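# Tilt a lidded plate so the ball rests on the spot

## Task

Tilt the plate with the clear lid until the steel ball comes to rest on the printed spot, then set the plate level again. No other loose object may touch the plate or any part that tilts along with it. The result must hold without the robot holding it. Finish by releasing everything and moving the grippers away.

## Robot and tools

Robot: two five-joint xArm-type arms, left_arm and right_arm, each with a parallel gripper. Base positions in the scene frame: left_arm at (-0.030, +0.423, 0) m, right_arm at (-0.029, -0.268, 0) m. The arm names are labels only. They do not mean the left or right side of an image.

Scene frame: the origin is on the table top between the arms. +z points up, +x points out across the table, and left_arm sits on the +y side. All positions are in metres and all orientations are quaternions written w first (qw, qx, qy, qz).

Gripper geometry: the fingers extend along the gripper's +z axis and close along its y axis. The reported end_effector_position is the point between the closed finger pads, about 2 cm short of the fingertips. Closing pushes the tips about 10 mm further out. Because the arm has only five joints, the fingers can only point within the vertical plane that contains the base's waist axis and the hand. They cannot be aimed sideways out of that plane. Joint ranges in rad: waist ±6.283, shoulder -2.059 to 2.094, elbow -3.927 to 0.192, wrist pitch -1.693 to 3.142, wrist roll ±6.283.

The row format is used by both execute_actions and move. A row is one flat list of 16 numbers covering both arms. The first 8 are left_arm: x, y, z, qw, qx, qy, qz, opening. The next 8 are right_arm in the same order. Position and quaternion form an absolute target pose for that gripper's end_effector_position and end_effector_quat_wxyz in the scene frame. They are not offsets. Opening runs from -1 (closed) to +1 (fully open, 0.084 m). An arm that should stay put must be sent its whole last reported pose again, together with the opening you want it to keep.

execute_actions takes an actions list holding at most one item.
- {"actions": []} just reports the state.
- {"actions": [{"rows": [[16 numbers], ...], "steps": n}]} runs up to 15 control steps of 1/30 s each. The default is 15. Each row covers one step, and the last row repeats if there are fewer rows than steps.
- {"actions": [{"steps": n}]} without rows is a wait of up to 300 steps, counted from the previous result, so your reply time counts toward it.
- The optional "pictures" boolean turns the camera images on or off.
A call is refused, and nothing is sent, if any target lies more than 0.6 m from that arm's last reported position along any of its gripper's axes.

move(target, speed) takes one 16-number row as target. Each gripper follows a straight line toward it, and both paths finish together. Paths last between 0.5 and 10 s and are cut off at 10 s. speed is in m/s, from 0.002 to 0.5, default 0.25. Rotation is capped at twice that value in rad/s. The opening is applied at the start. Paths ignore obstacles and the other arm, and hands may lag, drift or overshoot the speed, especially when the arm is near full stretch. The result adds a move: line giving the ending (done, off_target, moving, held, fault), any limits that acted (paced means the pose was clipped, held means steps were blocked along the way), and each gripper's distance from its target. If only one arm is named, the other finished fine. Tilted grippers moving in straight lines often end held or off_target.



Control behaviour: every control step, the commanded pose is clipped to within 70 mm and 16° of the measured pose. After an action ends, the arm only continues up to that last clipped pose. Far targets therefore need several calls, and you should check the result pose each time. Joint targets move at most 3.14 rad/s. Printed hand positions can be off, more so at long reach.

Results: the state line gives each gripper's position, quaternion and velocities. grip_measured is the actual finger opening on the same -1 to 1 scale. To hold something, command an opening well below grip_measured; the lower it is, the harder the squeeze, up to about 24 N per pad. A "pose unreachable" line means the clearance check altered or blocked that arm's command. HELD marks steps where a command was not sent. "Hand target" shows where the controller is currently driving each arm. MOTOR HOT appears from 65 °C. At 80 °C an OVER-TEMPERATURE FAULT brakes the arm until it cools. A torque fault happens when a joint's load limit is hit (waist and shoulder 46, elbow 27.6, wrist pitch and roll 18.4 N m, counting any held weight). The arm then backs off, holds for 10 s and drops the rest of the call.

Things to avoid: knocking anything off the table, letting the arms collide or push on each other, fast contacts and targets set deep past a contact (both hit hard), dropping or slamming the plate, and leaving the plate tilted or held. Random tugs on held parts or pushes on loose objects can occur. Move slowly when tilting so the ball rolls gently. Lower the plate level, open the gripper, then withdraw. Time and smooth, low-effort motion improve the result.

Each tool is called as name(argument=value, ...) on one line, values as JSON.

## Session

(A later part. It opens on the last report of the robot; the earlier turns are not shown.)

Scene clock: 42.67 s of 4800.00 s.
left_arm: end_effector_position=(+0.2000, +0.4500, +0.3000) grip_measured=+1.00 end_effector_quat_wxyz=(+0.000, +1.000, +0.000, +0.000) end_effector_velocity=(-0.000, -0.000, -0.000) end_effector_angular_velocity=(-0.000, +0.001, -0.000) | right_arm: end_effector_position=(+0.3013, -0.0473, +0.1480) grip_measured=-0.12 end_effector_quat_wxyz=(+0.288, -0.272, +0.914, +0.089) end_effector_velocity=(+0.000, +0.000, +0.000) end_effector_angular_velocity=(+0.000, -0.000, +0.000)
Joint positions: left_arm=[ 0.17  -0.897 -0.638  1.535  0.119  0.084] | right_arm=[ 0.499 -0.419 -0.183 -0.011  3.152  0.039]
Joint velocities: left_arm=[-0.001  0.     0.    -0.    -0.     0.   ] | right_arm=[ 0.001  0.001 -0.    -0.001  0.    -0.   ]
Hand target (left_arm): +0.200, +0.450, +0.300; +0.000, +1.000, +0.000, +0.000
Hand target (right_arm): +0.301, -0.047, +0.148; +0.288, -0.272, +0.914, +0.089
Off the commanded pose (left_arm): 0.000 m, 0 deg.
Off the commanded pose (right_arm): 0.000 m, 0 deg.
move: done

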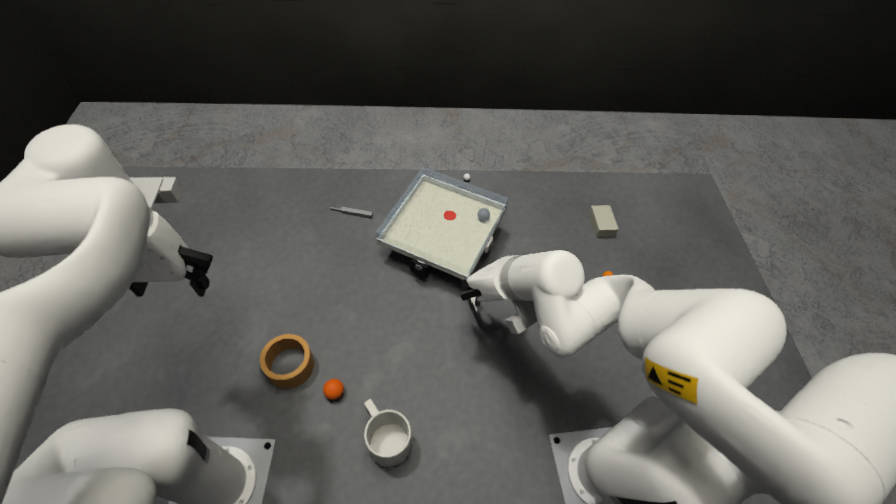

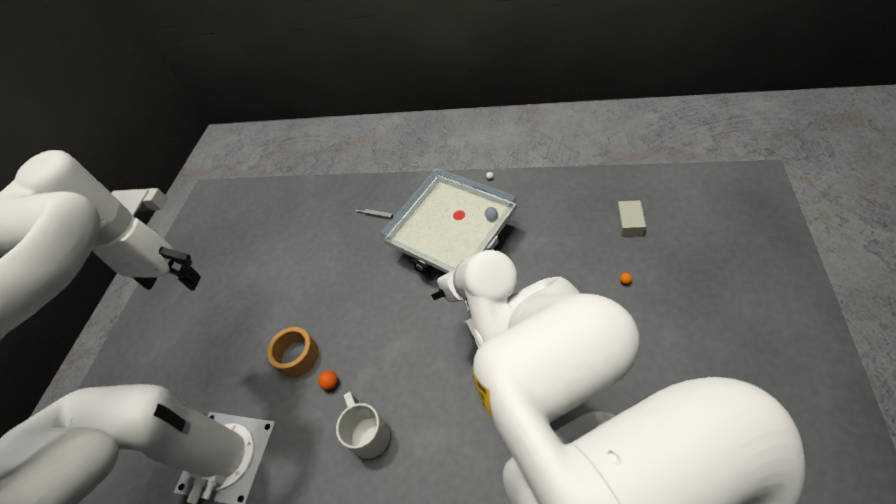

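move(target=[0.2,0.45,0.3,0,1,0,0,1,0.3033,-0.0523,0.1495,-0.288,0.267,-0.915,-0.088,-0.6], speed=0.01)

move(target=[0.2,0.45,0.3,0,1,0,0,1,0.3021,-0.05,0.148,-0.288,0.269,-0.915,-0.088,-0.6], speed=0.01)

wait(seconds=1)

Scene clock: 46.07 s of 4800.00 s.
left_arm: end_effector_position=(+0.2000, +0.4500, +0.3000) grip_measured=+1.00 end_effector_quat_wxyz=(+0.000, +1.000, +0.000, +0.000) end_effector_velocity=(-0.000, +0.000, +0.000) end_effector_angular_velocity=(+0.000, -0.002, -0.000) | right_arm: end_effector_position=(+0.3030, -0.0521, +0.1493) grip_measured=-0.12 end_effector_quat_wxyz=(+0.288, -0.267, +0.915, +0.087) end_effector_velocity=(+0.001, -0.002, +0.000) end_effector_angular_velocity=(-0.001, +0.000, -0.004)
Joint positions: left_arm=[ 0.17  -0.897 -0.638  1.535  0.119  0.084] | right_arm=[ 0.487 -0.43  -0.18  -0.002  3.151  0.039]
Joint velocities: left_arm=[ 0.001 -0.002 -0.    -0.     0.001 -0.   ] | right_arm=[-0.005 -0.002  0.     0.003 -0.001  0.   ]
Hand target (left_arm): +0.200, +0.450, +0.300; +0.000, +1.000, +0.000, +0.000
Hand target (right_arm): +0.303, -0.052, +0.149; +0.288, -0.267, +0.915, +0.087
Off the commanded pose (left_arm): 0.000 m, 0 deg.
Off the commanded pose (right_arm): 0.000 m, 0 deg.
move: done

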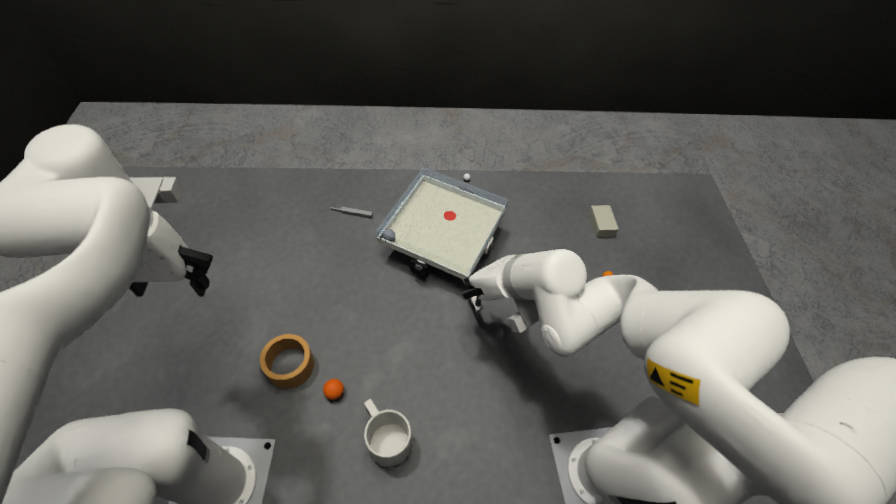

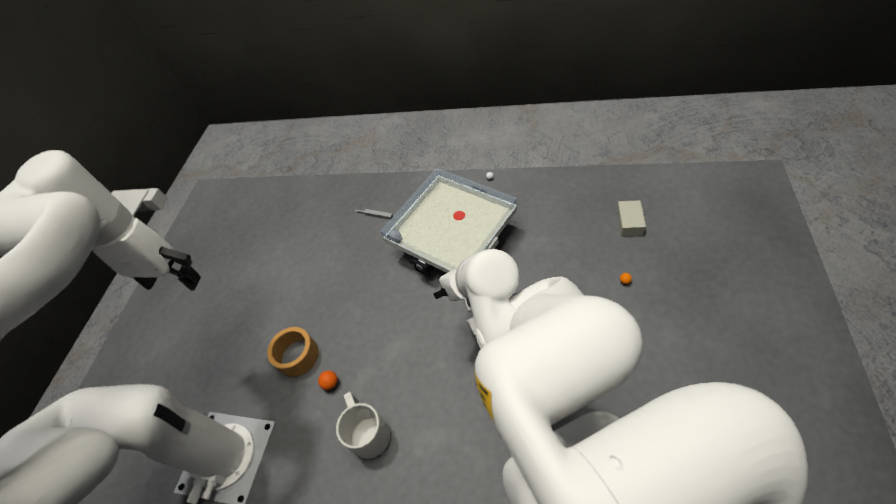

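Scene clock: 46.77 s of 4800.00 s.
left_arm: end_effector_position=(+0.2000, +0.4500, +0.3000) grip_measured=+1.00 end_effector_quat_wxyz=(+0.000, +1.000, +0.000, +0.000) end_effector_velocity=(+0.000, -0.000, +0.000) end_effector_angular_velocity=(+0.000, -0.001, -0.001) | right_arm: end_effector_position=(+0.3019, -0.0506, +0.1474) grip_measured=-0.12 end_effector_quat_wxyz=(+0.287, -0.269, +0.915, +0.087) end_effector_velocity=(+0.001, +0.003, +0.002) end_effector_angular_velocity=(+0.003, -0.005, +0.006)
Joint positions: left_arm=[ 0.17  -0.897 -0.638  1.535  0.119  0.084] | right_arm=[ 0.491 -0.423 -0.179 -0.008  3.152  0.039]
Joint velocities: left_arm=[-0.001 -0.    -0.    -0.     0.    -0.   ] | right_arm=[ 0.005  0.003 -0.004 -0.005 -0.     0.   ]
Hand target (left_arm): +0.200, +0.450, +0.300; +0.000, +1.000, -0.000, +0.000
Hand target (right_arm): +0.302, -0.050, +0.148; +0.288, -0.269, +0.915, +0.088
Off the commanded pose (left_arm): 0.000 m, 0 deg.
Off the commanded pose (right_arm): 0.001 m, 0 deg.
move: done

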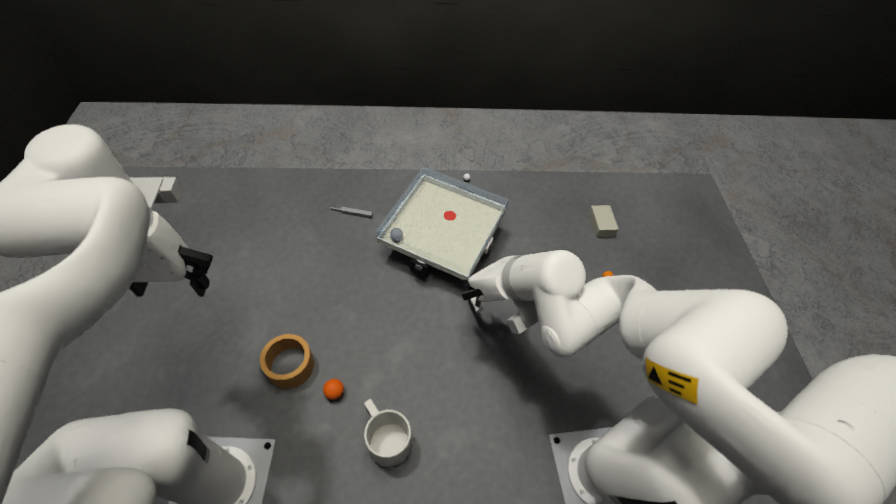

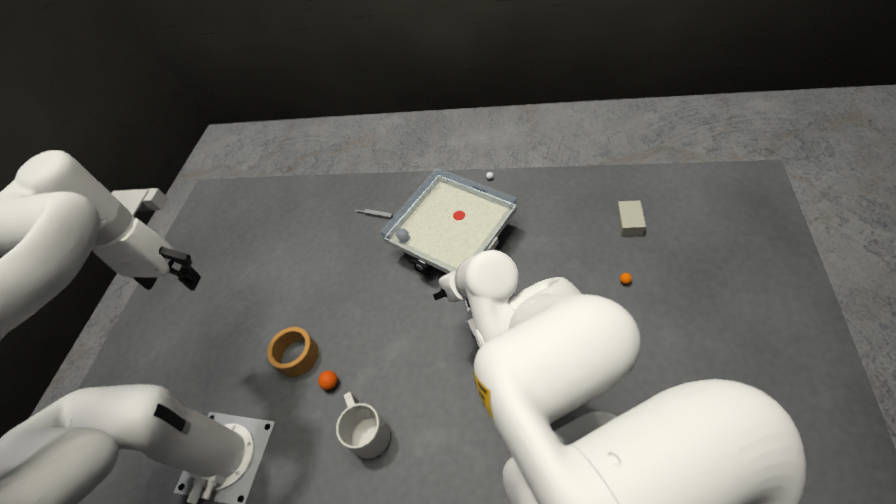

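Scene clock: 47.77 s of 4800.00 s.
left_arm: end_effector_position=(+0.2000, +0.4500, +0.3000) grip_measured=+1.00 end_effector_quat_wxyz=(+0.000, +1.000, -0.000, +0.000) end_effector_velocity=(-0.000, -0.000, -0.000) end_effector_angular_velocity=(-0.000, +0.000, +0.001) | right_arm: end_effector_position=(+0.3021, -0.0500, +0.1480) grip_measured=-0.12 end_effector_quat_wxyz=(+0.288, -0.269, +0.915, +0.088) end_effector_velocity=(+0.000, -0.000, -0.001) end_effector_angular_velocity=(-0.000, +0.001, -0.001)
Joint positions: left_arm=[ 0.17  -0.897 -0.638  1.535  0.119  0.084] | right_arm=[ 0.492 -0.423 -0.18  -0.009  3.152  0.039]
Joint velocities: left_arm=[-0.     0.    -0.     0.    -0.001  0.   ] | right_arm=[-0.001  0.001  0.    -0.     0.     0.   ]
Hand target (left_arm): +0.200, +0.450, +0.300; +0.000, +1.000, -0.000, +0.000
Hand target (right_arm): +0.302, -0.050, +0.148; +0.288, -0.269, +0.915, +0.088
Off the commanded pose (left_arm): 0.000 m, 0 deg.
Off the commanded pose (right_arm): 0.000 m, 0 deg.
Steps of this call (steps 1 to 30: nothing new was sent). Readings (end_effector_position):
1: left_arm (+0.2000, +0.4500, +0.3000) | right_arm (+0.3019, -0.0505, +0.1475)
2: left_arm (+0.2000, +0.4500, +0.3000) | right_arm (+0.3019, -0.0504, +0.1476)
4: left_arm (+0.2000, +0.4500, +0.3000) | right_arm (+0.3019, -0.0503, +0.1476)
8: left_arm (+0.2000, +0.4500, +0.3000) | right_arm (+0.3020, -0.0502, +0.1478)
30: the state above

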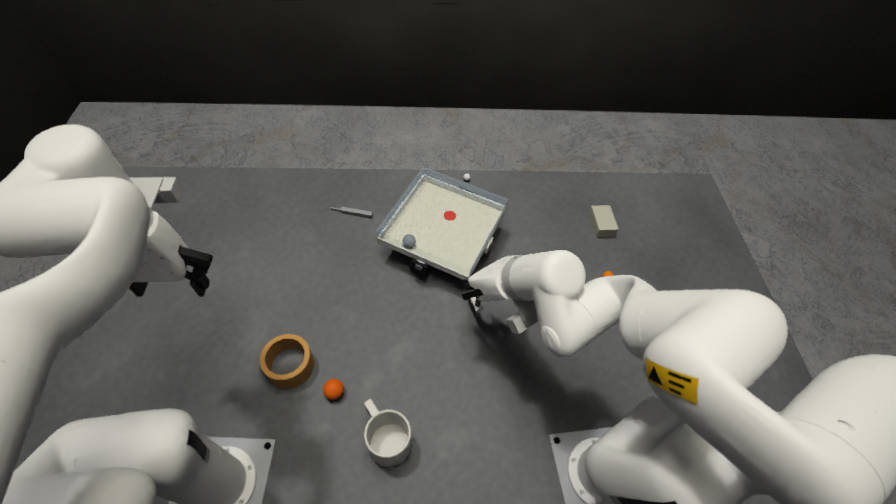

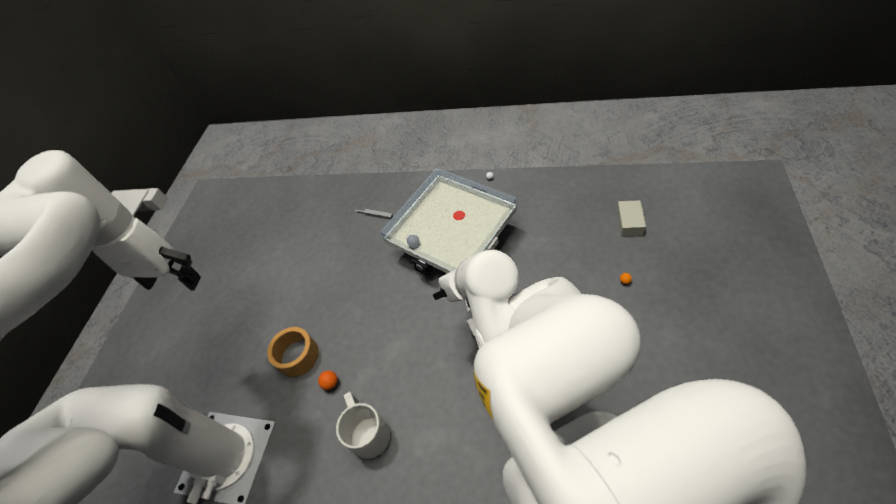

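move(target=[0.2,0.45,0.3,0,1,0,0,1,0.3029,-0.0497,0.15,-0.288,0.269,-0.915,-0.088,-0.6], speed=0.003)

zoom_image(camera="cam_head_left", region=[350, 150, 550, 330])

Scene clock: 50.80 s of 4800.00 s.
left_arm: end_effector_position=(+0.2000, +0.4500, +0.3000) grip_measured=+1.00 end_effector_quat_wxyz=(+0.000, +1.000, +0.000, +0.000) end_effector_velocity=(+0.000, -0.000, -0.000) end_effector_angular_velocity=(-0.000, +0.000, -0.000) | right_arm: end_effector_position=(+0.3029, -0.0496, +0.1500) grip_measured=-0.12 end_effector_quat_wxyz=(+0.288, -0.269, +0.915, +0.088) end_effector_velocity=(+0.001, -0.001, +0.001) end_effector_angular_velocity=(+0.000, -0.000, -0.003)
Joint positions: left_arm=[ 0.17  -0.897 -0.638  1.535  0.119  0.084] | right_arm=[ 0.492 -0.427 -0.185 -0.     3.152  0.039]
Joint velocities: left_arm=[-0.     0.001 -0.     0.     0.     0.   ] | right_arm=[-0.003 -0.001 -0.001  0.002 -0.     0.   ]
Hand target (left_arm): +0.200, +0.450, +0.300; +0.000, +1.000, -0.000, +0.000
Hand target (right_arm): +0.303, -0.050, +0.150; +0.288, -0.269, +0.915, +0.088
Off the commanded pose (left_arm): 0.000 m, 0 deg.
Off the commanded pose (right_arm): 0.000 m, 0 deg.
move: done

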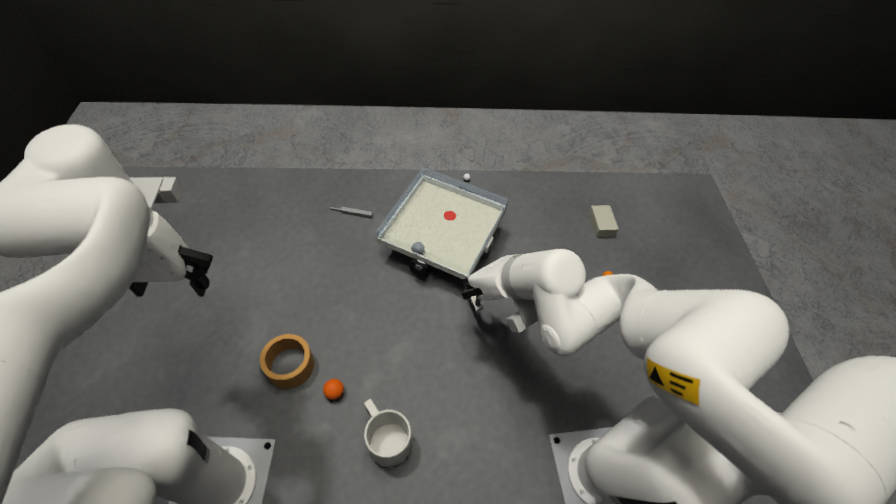

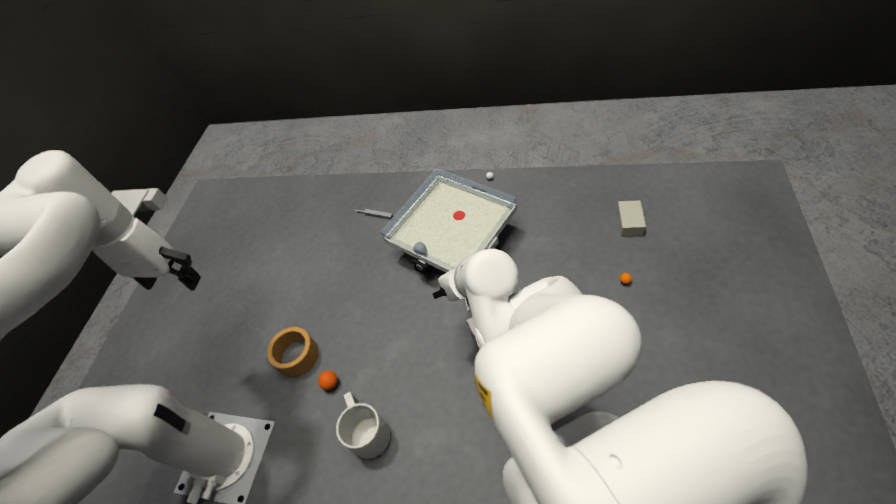

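Region (350, 150, 550, 330) of cam_head_left's 896x504 image, scaled by 2.520, with more detail than that image has; it fills the top 454 rows of this view, and the rest is white.

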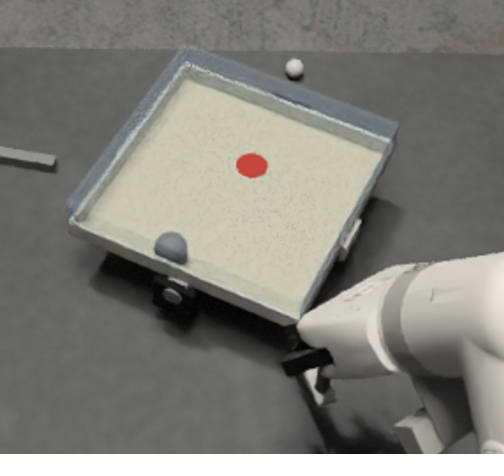

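Pulse toward spot (+x, −y).

move(target=[0.2,0.45,0.3,0,1,0,0,1,0.3046,-0.051,0.153,-0.288,0.268,-0.915,-0.088,-0.6], speed=0.008)

move(target=[0.2,0.45,0.3,0,1,0,0,1,0.3029,-0.0497,0.15,-0.288,0.269,-0.915,-0.088,-0.6], speed=0.008)

wait(seconds=1.5)

Scene clock: 54.60 s of 4800.00 s.
left_arm: end_effector_position=(+0.2000, +0.4500, +0.3000) grip_measured=+1.00 end_effector_quat_wxyz=(+0.000, +1.000, +0.000, +0.000) end_effector_velocity=(-0.000, +0.000, +0.000) end_effector_angular_velocity=(+0.000, -0.000, -0.000) | right_arm: end_effector_position=(+0.3046, -0.0506, +0.1532) grip_measured=-0.12 end_effector_quat_wxyz=(+0.289, -0.268, +0.915, +0.087) end_effector_velocity=(+0.001, -0.001, +0.001) end_effector_angular_velocity=(-0.001, +0.000, -0.003)
Joint positions: left_arm=[ 0.17  -0.897 -0.638  1.535  0.119  0.084] | right_arm=[ 0.488 -0.436 -0.19   0.013  3.15   0.039]
Joint velocities: left_arm=[ 0.001 -0.    -0.     0.     0.001 -0.   ] | right_arm=[-0.004 -0.002 -0.001  0.005 -0.001  0.   ]
Hand target (left_arm): +0.200, +0.450, +0.300; +0.000, +1.000, -0.000, +0.000
Hand target (right_arm): +0.305, -0.051, +0.153; +0.288, -0.268, +0.915, +0.087
Off the commanded pose (left_arm): 0.000 m, 0 deg.
Off the commanded pose (right_arm): 0.000 m, 0 deg.
move: done

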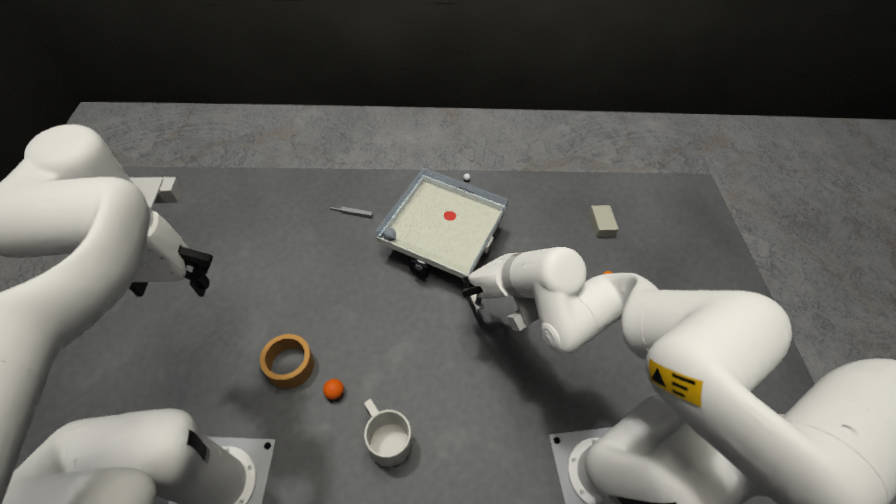

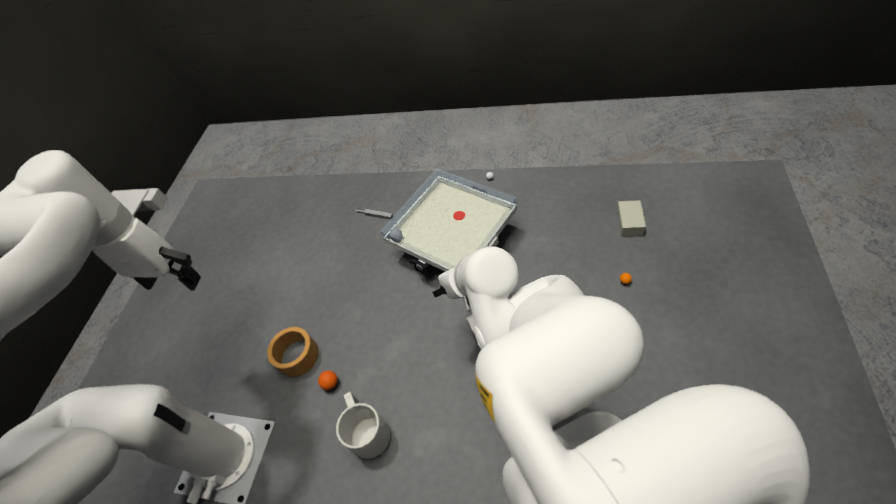

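Scene clock: 55.30 s of 4800.00 s.
left_arm: end_effector_position=(+0.2000, +0.4500, +0.3000) grip_measured=+1.00 end_effector_quat_wxyz=(+0.000, +1.000, -0.000, +0.000) end_effector_velocity=(-0.000, -0.000, +0.000) end_effector_angular_velocity=(-0.000, +0.000, -0.001) | right_arm: end_effector_position=(+0.3030, -0.0499, +0.1500) grip_measured=-0.12 end_effector_quat_wxyz=(+0.288, -0.269, +0.915, +0.088) end_effector_velocity=(-0.001, +0.001, -0.001) end_effector_angular_velocity=(+0.000, +0.001, +0.003)
Joint positions: left_arm=[ 0.17  -0.897 -0.638  1.535  0.119  0.084] | right_arm=[ 0.491 -0.427 -0.185  0.001  3.151  0.039]
Joint velocities: left_arm=[-0.001 -0.     0.     0.001 -0.     0.   ] | right_arm=[ 0.004  0.004  0.002 -0.004  0.001  0.   ]
Hand target (left_arm): +0.200, +0.450, +0.300; +0.000, +1.000, -0.000, +0.000
Hand target (right_arm): +0.303, -0.050, +0.150; +0.288, -0.269, +0.915, +0.088
Off the commanded pose (left_arm): 0.000 m, 0 deg.
Off the commanded pose (right_arm): 0.000 m, 0 deg.
move: done

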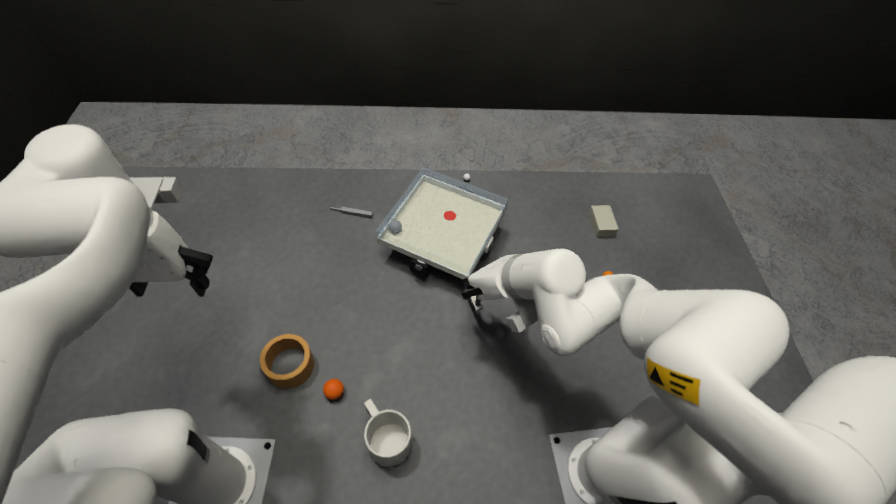

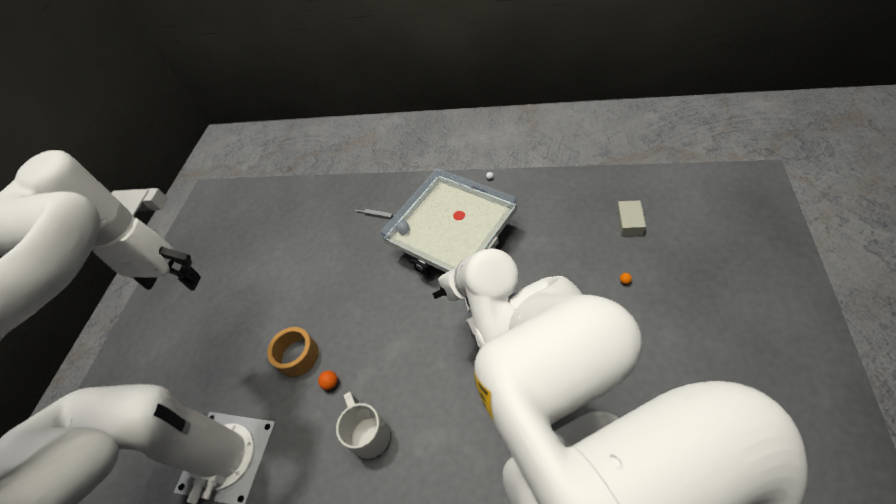

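Scene clock: 56.80 s of 4800.00 s.
left_arm: end_effector_position=(+0.2000, +0.4500, +0.3000) grip_measured=+1.00 end_effector_quat_wxyz=(+0.000, +1.000, -0.000, +0.000) end_effector_velocity=(+0.000, +0.000, -0.000) end_effector_angular_velocity=(-0.000, +0.000, -0.000) | right_arm: end_effector_position=(+0.3029, -0.0497, +0.1500) grip_measured=-0.12 end_effector_quat_wxyz=(+0.288, -0.269, +0.915, +0.088) end_effector_velocity=(+0.000, -0.000, +0.000) end_effector_angular_velocity=(+0.000, -0.000, -0.001)
Joint positions: left_arm=[ 0.17  -0.897 -0.638  1.535  0.119  0.084] | right_arm=[ 0.492 -0.427 -0.185  0.     3.151  0.039]
Joint velocities: left_arm=[ 0.     0.    -0.     0.     0.001 -0.   ] | right_arm=[-0.001 -0.001  0.     0.     0.    -0.   ]
Hand target (left_arm): +0.200, +0.450, +0.300; +0.000, +1.000, -0.000, +0.000
Hand target (right_arm): +0.303, -0.050, +0.150; +0.288, -0.269, +0.915, +0.088
Off the commanded pose (left_arm): 0.000 m, 0 deg.
Off the commanded pose (right_arm): 0.000 m, 0 deg.
Steps of this call (steps 1 to 45: nothing new was sent). Readings (end_effector_position):
1: left_arm (+0.2000, +0.4500, +0.3000) | right_arm (+0.3030, -0.0499, +0.1500)
2: left_arm (+0.2000, +0.4500, +0.3000) | right_arm (+0.3030, -0.0499, +0.1500)
4: left_arm (+0.2000, +0.4500, +0.3000) | right_arm (+0.3029, -0.0498, +0.1500)
8: left_arm (+0.2000, +0.4500, +0.3000) | right_arm (+0.3029, -0.0498, +0.1500)
45: the state above

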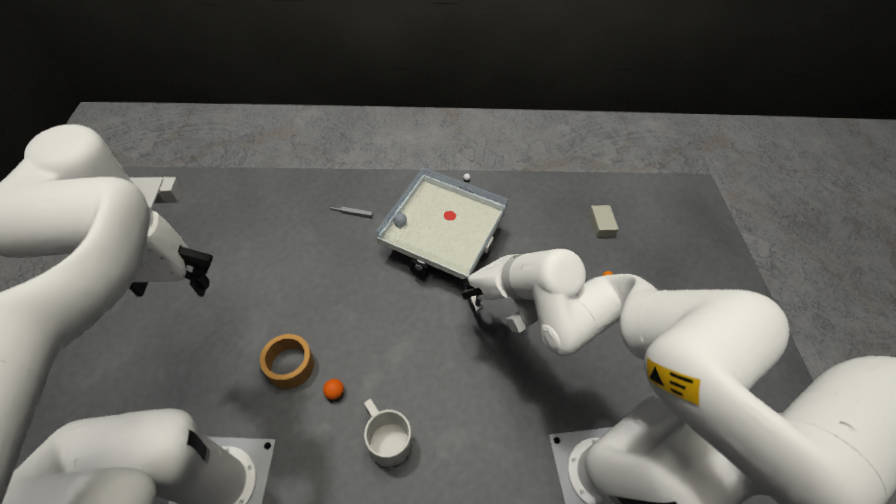

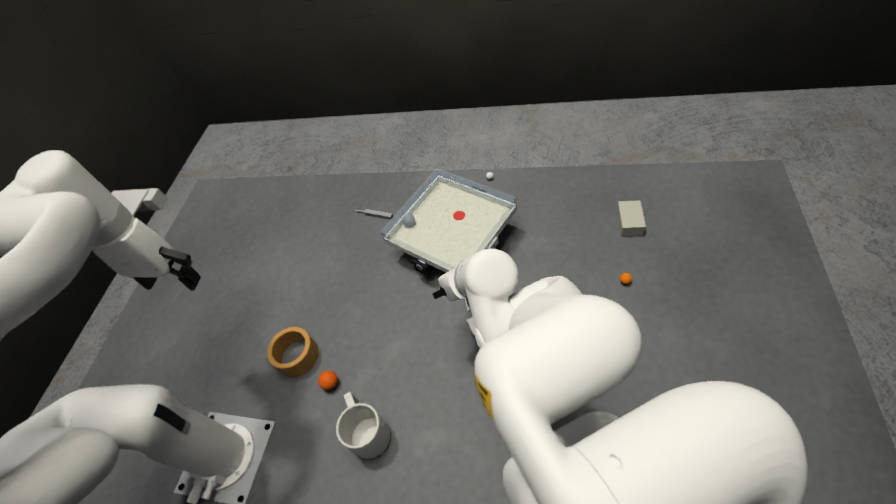

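move(target=[0.2,0.45,0.3,0,1,0,0,1,0.3034,-0.0522,0.1495,-0.288,0.267,-0.915,-0.088,-0.6], speed=0.008)

move(target=[0.2,0.45,0.3,0,1,0,0,1,0.3029,-0.0505,0.1495,-0.288,0.268,-0.915,-0.088,-0.6], speed=0.008)

wait(seconds=2)

Scene clock: 60.10 s of 4800.00 s.
left_arm: end_effector_position=(+0.2000, +0.4500, +0.3000) grip_measured=+1.00 end_effector_quat_wxyz=(+0.000, +1.000, +0.000, +0.000) end_effector_velocity=(+0.000, +0.000, +0.000) end_effector_angular_velocity=(+0.000, -0.001, +0.000) | right_arm: end_effector_position=(+0.3033, -0.0517, +0.1497) grip_measured=-0.12 end_effector_quat_wxyz=(+0.289, -0.267, +0.915, +0.087) end_effector_velocity=(-0.000, -0.002, -0.001) end_effector_angular_velocity=(-0.002, +0.002, -0.004)
Joint positions: left_arm=[ 0.17  -0.897 -0.638  1.535  0.119  0.084] | right_arm=[ 0.487 -0.429 -0.181 -0.002  3.151  0.039]
Joint velocities: left_arm=[-0.     0.     0.    -0.001 -0.     0.   ] | right_arm=[-0.004 -0.002  0.003  0.002 -0.    -0.   ]
Hand target (left_arm): +0.200, +0.450, +0.300; +0.000, +1.000, +0.000, +0.000
Hand target (right_arm): +0.303, -0.052, +0.150; +0.288, -0.267, +0.915, +0.087
Off the commanded pose (left_arm): 0.000 m, 0 deg.
Off the commanded pose (right_arm): 0.001 m, 0 deg.
move: done

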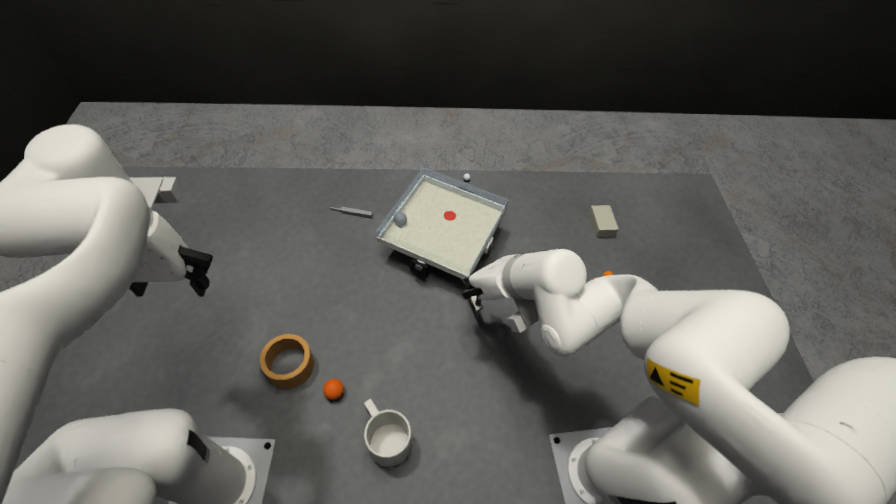

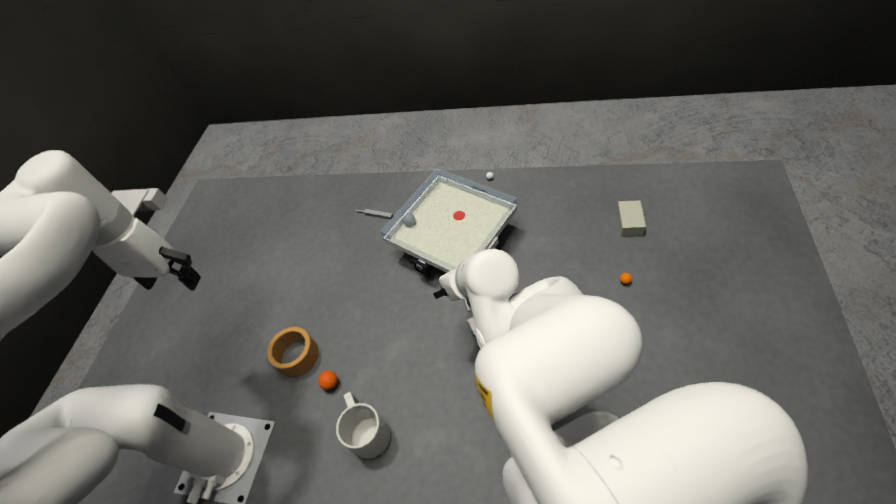

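Scene clock: 60.80 s of 4800.00 s.
left_arm: end_effector_position=(+0.2000, +0.4500, +0.3000) grip_measured=+1.00 end_effector_quat_wxyz=(+0.000, +1.000, +0.000, +0.000) end_effector_velocity=(-0.000, -0.000, -0.000) end_effector_angular_velocity=(-0.000, +0.001, -0.001) | right_arm: end_effector_position=(+0.3028, -0.0509, +0.1492) grip_measured=-0.12 end_effector_quat_wxyz=(+0.288, -0.268, +0.915, +0.087) end_effector_velocity=(-0.000, +0.001, +0.000) end_effector_angular_velocity=(+0.001, -0.001, +0.002)
Joint positions: left_arm=[ 0.17  -0.897 -0.638  1.535  0.119  0.084] | right_arm=[ 0.49  -0.427 -0.182 -0.002  3.152  0.039]
Joint velocities: left_arm=[-0.  0.  0.  0.  0. -0.] | right_arm=[ 0.003  0.001 -0.001 -0.001  0.     0.   ]
Hand target (left_arm): +0.200, +0.450, +0.300; +0.000, +1.000, -0.000, +0.000
Hand target (right_arm): +0.303, -0.050, +0.150; +0.288, -0.268, +0.915, +0.088
Off the commanded pose (left_arm): 0.000 m, 0 deg.
Off the commanded pose (right_arm): 0.000 m, 0 deg.
move: done

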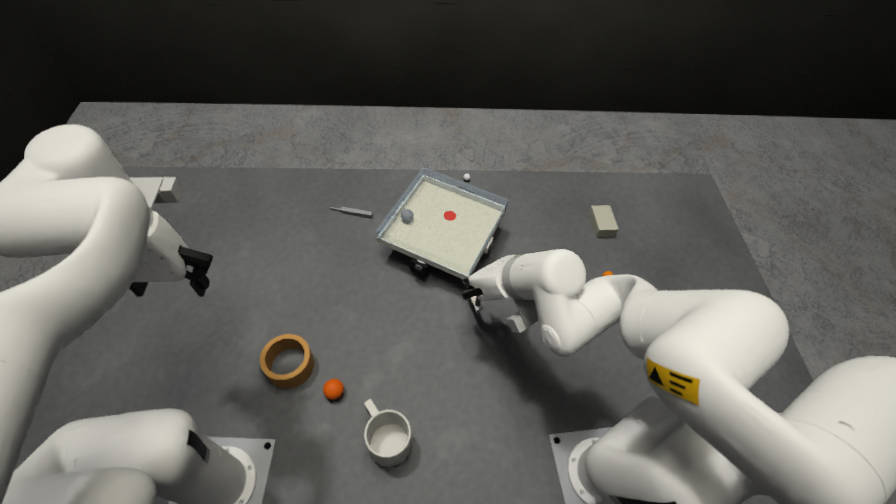

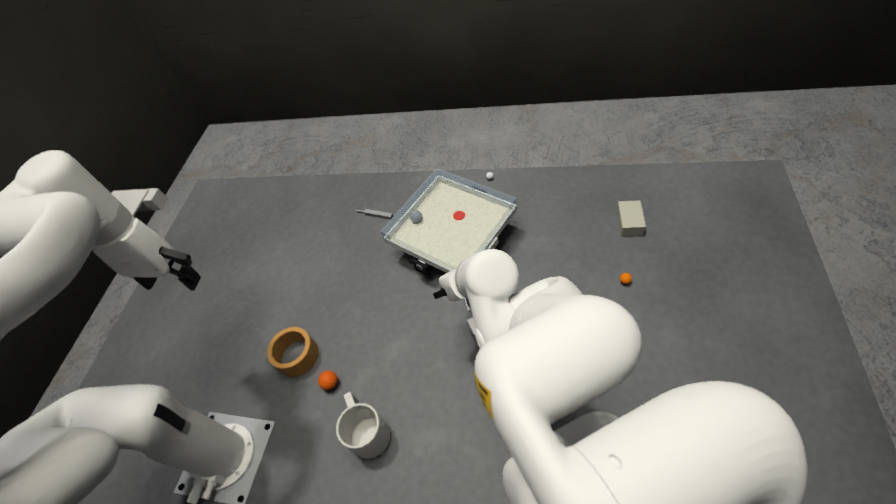

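Scene clock: 62.80 s of 4800.00 s.
left_arm: end_effector_position=(+0.2000, +0.4500, +0.3000) grip_measured=+1.00 end_effector_quat_wxyz=(+0.000, +1.000, -0.000, +0.000) end_effector_velocity=(-0.000, -0.000, -0.000) end_effector_angular_velocity=(+0.000, -0.000, +0.001) | right_arm: end_effector_position=(+0.3029, -0.0505, +0.1495) grip_measured=-0.12 end_effector_quat_wxyz=(+0.288, -0.268, +0.915, +0.088) end_effector_velocity=(+0.000, -0.000, +0.000) end_effector_angular_velocity=(+0.000, -0.000, -0.001)
Joint positions: left_arm=[ 0.17  -0.897 -0.638  1.535  0.119  0.084] | right_arm=[ 0.49  -0.427 -0.183 -0.002  3.152  0.039]
Joint velocities: left_arm=[-0.001 -0.001  0.     0.    -0.001  0.   ] | right_arm=[-0.001 -0.     0.    -0.001  0.    -0.   ]
Hand target (left_arm): +0.200, +0.450, +0.300; +0.000, +1.000, -0.000, +0.000
Hand target (right_arm): +0.303, -0.050, +0.150; +0.288, -0.268, +0.915, +0.088
Off the commanded pose (left_arm): 0.000 m, 0 deg.
Off the commanded pose (right_arm): 0.000 m, 0 deg.
Steps of this call (steps 1 to 60: nothing new was sent). Readings (end_effector_position):
1: left_arm (+0.2000, +0.4500, +0.3000) | right_arm (+0.3028, -0.0508, +0.1492)
2: left_arm (+0.2000, +0.4500, +0.3000) | right_arm (+0.3029, -0.0508, +0.1493)
4: left_arm (+0.2000, +0.4500, +0.3000) | right_arm (+0.3029, -0.0507, +0.1493)
8: left_arm (+0.2000, +0.4500, +0.3000) | right_arm (+0.3029, -0.0506, +0.1494)
60: the state above

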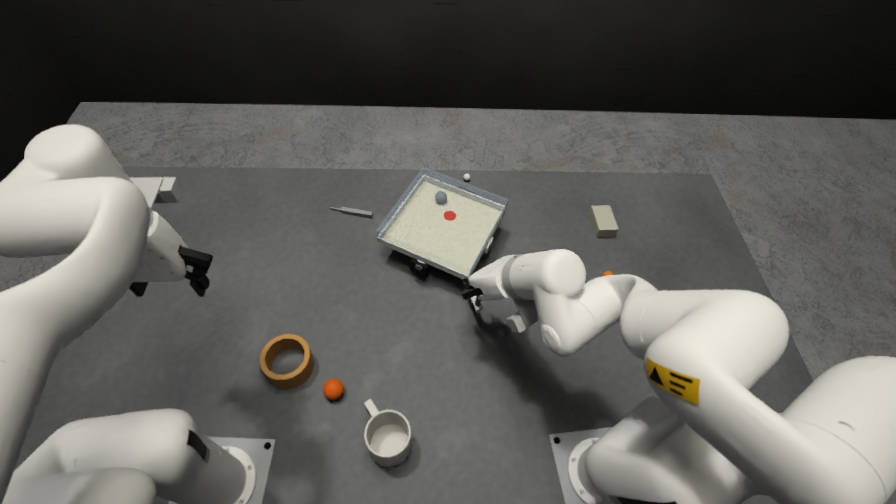

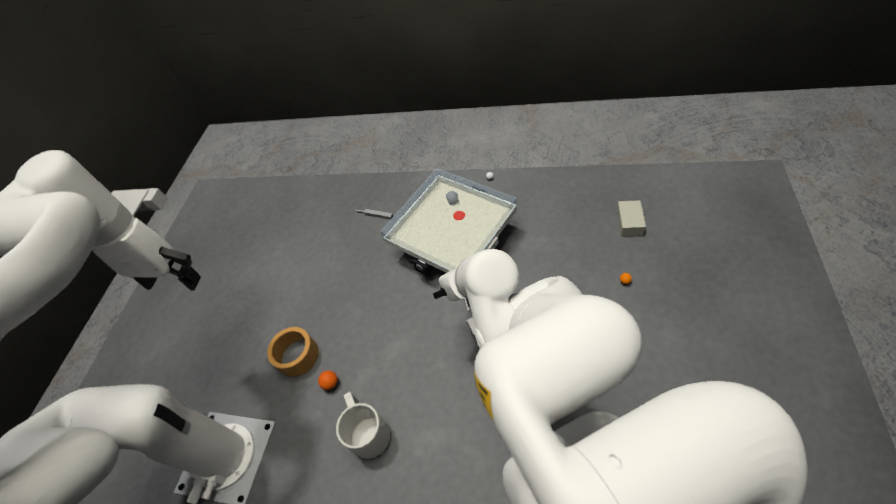

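move(target=[0.2,0.45,0.3,0,1,0,0,1,0.3026,-0.0502,0.149,-0.288,0.268,-0.915,-0.088,-0.6], speed=0.002)

wait(seconds=1.5)

Scene clock: 66.77 s of 4800.00 s.
left_arm: end_effector_position=(+0.2000, +0.4500, +0.3000) grip_measured=+1.00 end_effector_quat_wxyz=(+0.000, +1.000, +0.000, +0.000) end_effector_velocity=(-0.000, -0.000, +0.000) end_effector_angular_velocity=(+0.000, -0.000, -0.001) | right_arm: end_effector_position=(+0.3026, -0.0502, +0.1490) grip_measured=-0.12 end_effector_quat_wxyz=(+0.288, -0.268, +0.915, +0.088) end_effector_velocity=(-0.000, -0.000, -0.001) end_effector_angular_velocity=(-0.001, +0.002, -0.000)
Joint positions: left_arm=[ 0.17  -0.897 -0.638  1.535  0.119  0.084] | right_arm=[ 0.491 -0.425 -0.182 -0.004  3.153  0.039]
Joint velocities: left_arm=[-0.001 -0.001 -0.     0.    -0.     0.   ] | right_arm=[-0.     0.003  0.001 -0.001 -0.    -0.   ]
Hand target (left_arm): +0.200, +0.450, +0.300; +0.000, +1.000, +0.000, +0.000
Hand target (right_arm): +0.303, -0.050, +0.149; +0.288, -0.268, +0.915, +0.088
Off the commanded pose (left_arm): 0.000 m, 0 deg.
Off the commanded pose (right_arm): 0.000 m, 0 deg.
move: done

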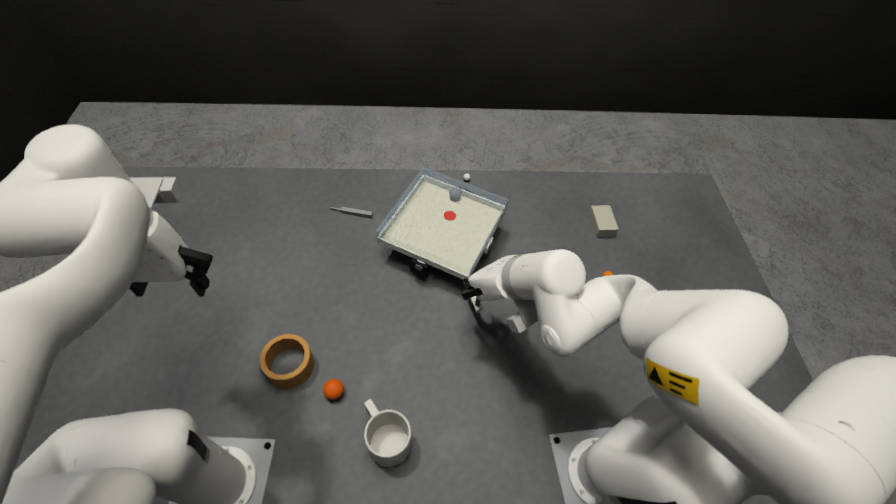

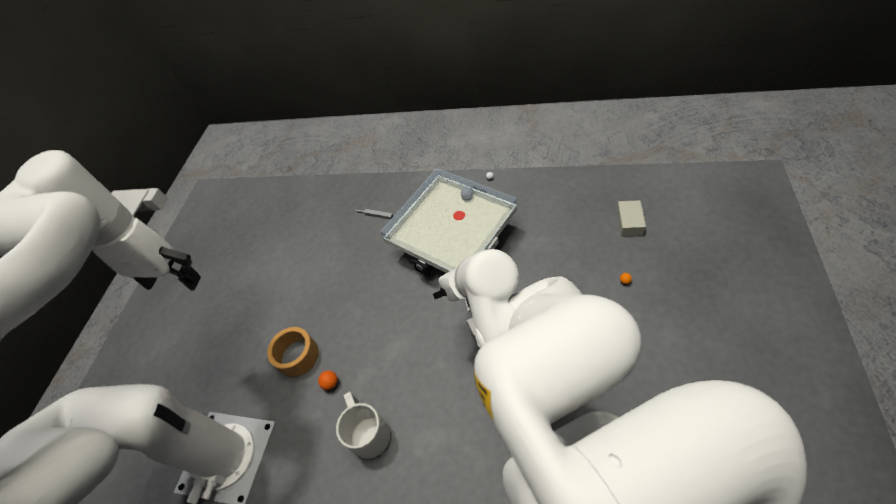

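Scene clock: 68.27 s of 4800.00 s.
left_arm: end_effector_position=(+0.2000, +0.4500, +0.3000) grip_measured=+1.00 end_effector_quat_wxyz=(+0.000, +1.000, +0.000, +0.000) end_effector_velocity=(-0.000, +0.000, -0.000) end_effector_angular_velocity=(-0.000, +0.001, +0.001) | right_arm: end_effector_position=(+0.3026, -0.0502, +0.1490) grip_measured=-0.12 end_effector_quat_wxyz=(+0.288, -0.268, +0.915, +0.088) end_effector_velocity=(-0.000, +0.000, -0.000) end_effector_angular_velocity=(-0.000, +0.001, +0.000)
Joint positions: left_arm=[ 0.17  -0.897 -0.638  1.535  0.119  0.084] | right_arm=[ 0.491 -0.425 -0.182 -0.004  3.153  0.039]
Joint velocities: left_arm=[ 0.     0.001 -0.     0.    -0.001 -0.   ] | right_arm=[ 0.     0.001  0.    -0.    -0.     0.   ]
Hand target (left_arm): +0.200, +0.450, +0.300; +0.000, +1.000, +0.000, +0.000
Hand target (right_arm): +0.303, -0.050, +0.149; +0.288, -0.268, +0.915, +0.088
Off the commanded pose (left_arm): 0.000 m, 0 deg.
Off the commanded pose (right_arm): 0.000 m, 0 deg.
Steps of this call (steps 1 to 45: nothing new was sent). Readings (end_effector_position):
1: left_arm (+0.2000, +0.4500, +0.3000) | right_arm (+0.3026, -0.0502, +0.1490)
2: left_arm (+0.2000, +0.4500, +0.3000) | right_arm (+0.3026, -0.0502, +0.1490)
4: left_arm (+0.2000, +0.4500, +0.3000) | right_arm (+0.3026, -0.0502, +0.1490)
8: left_arm (+0.2000, +0.4500, +0.3000) | right_arm (+0.3026, -0.0502, +0.1490)
45: the state above

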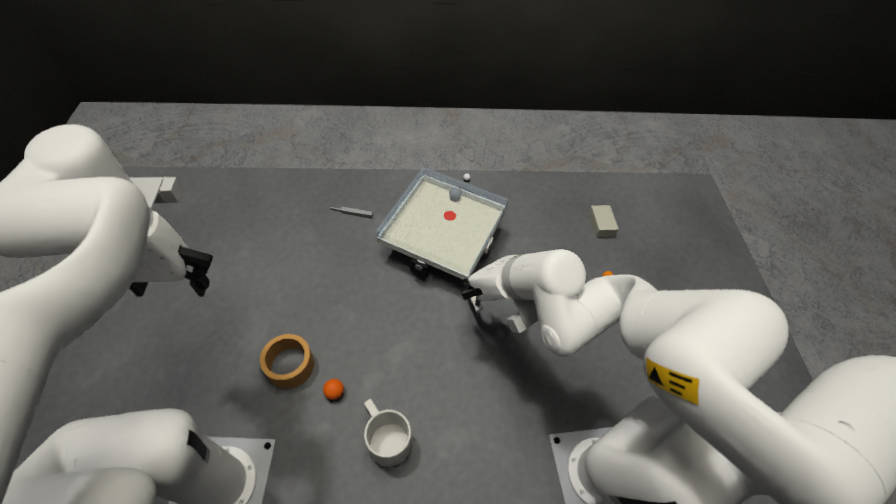

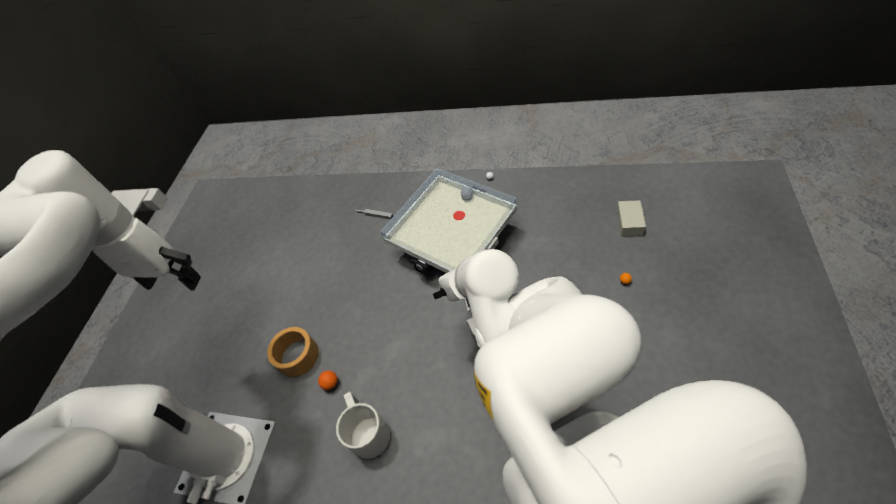

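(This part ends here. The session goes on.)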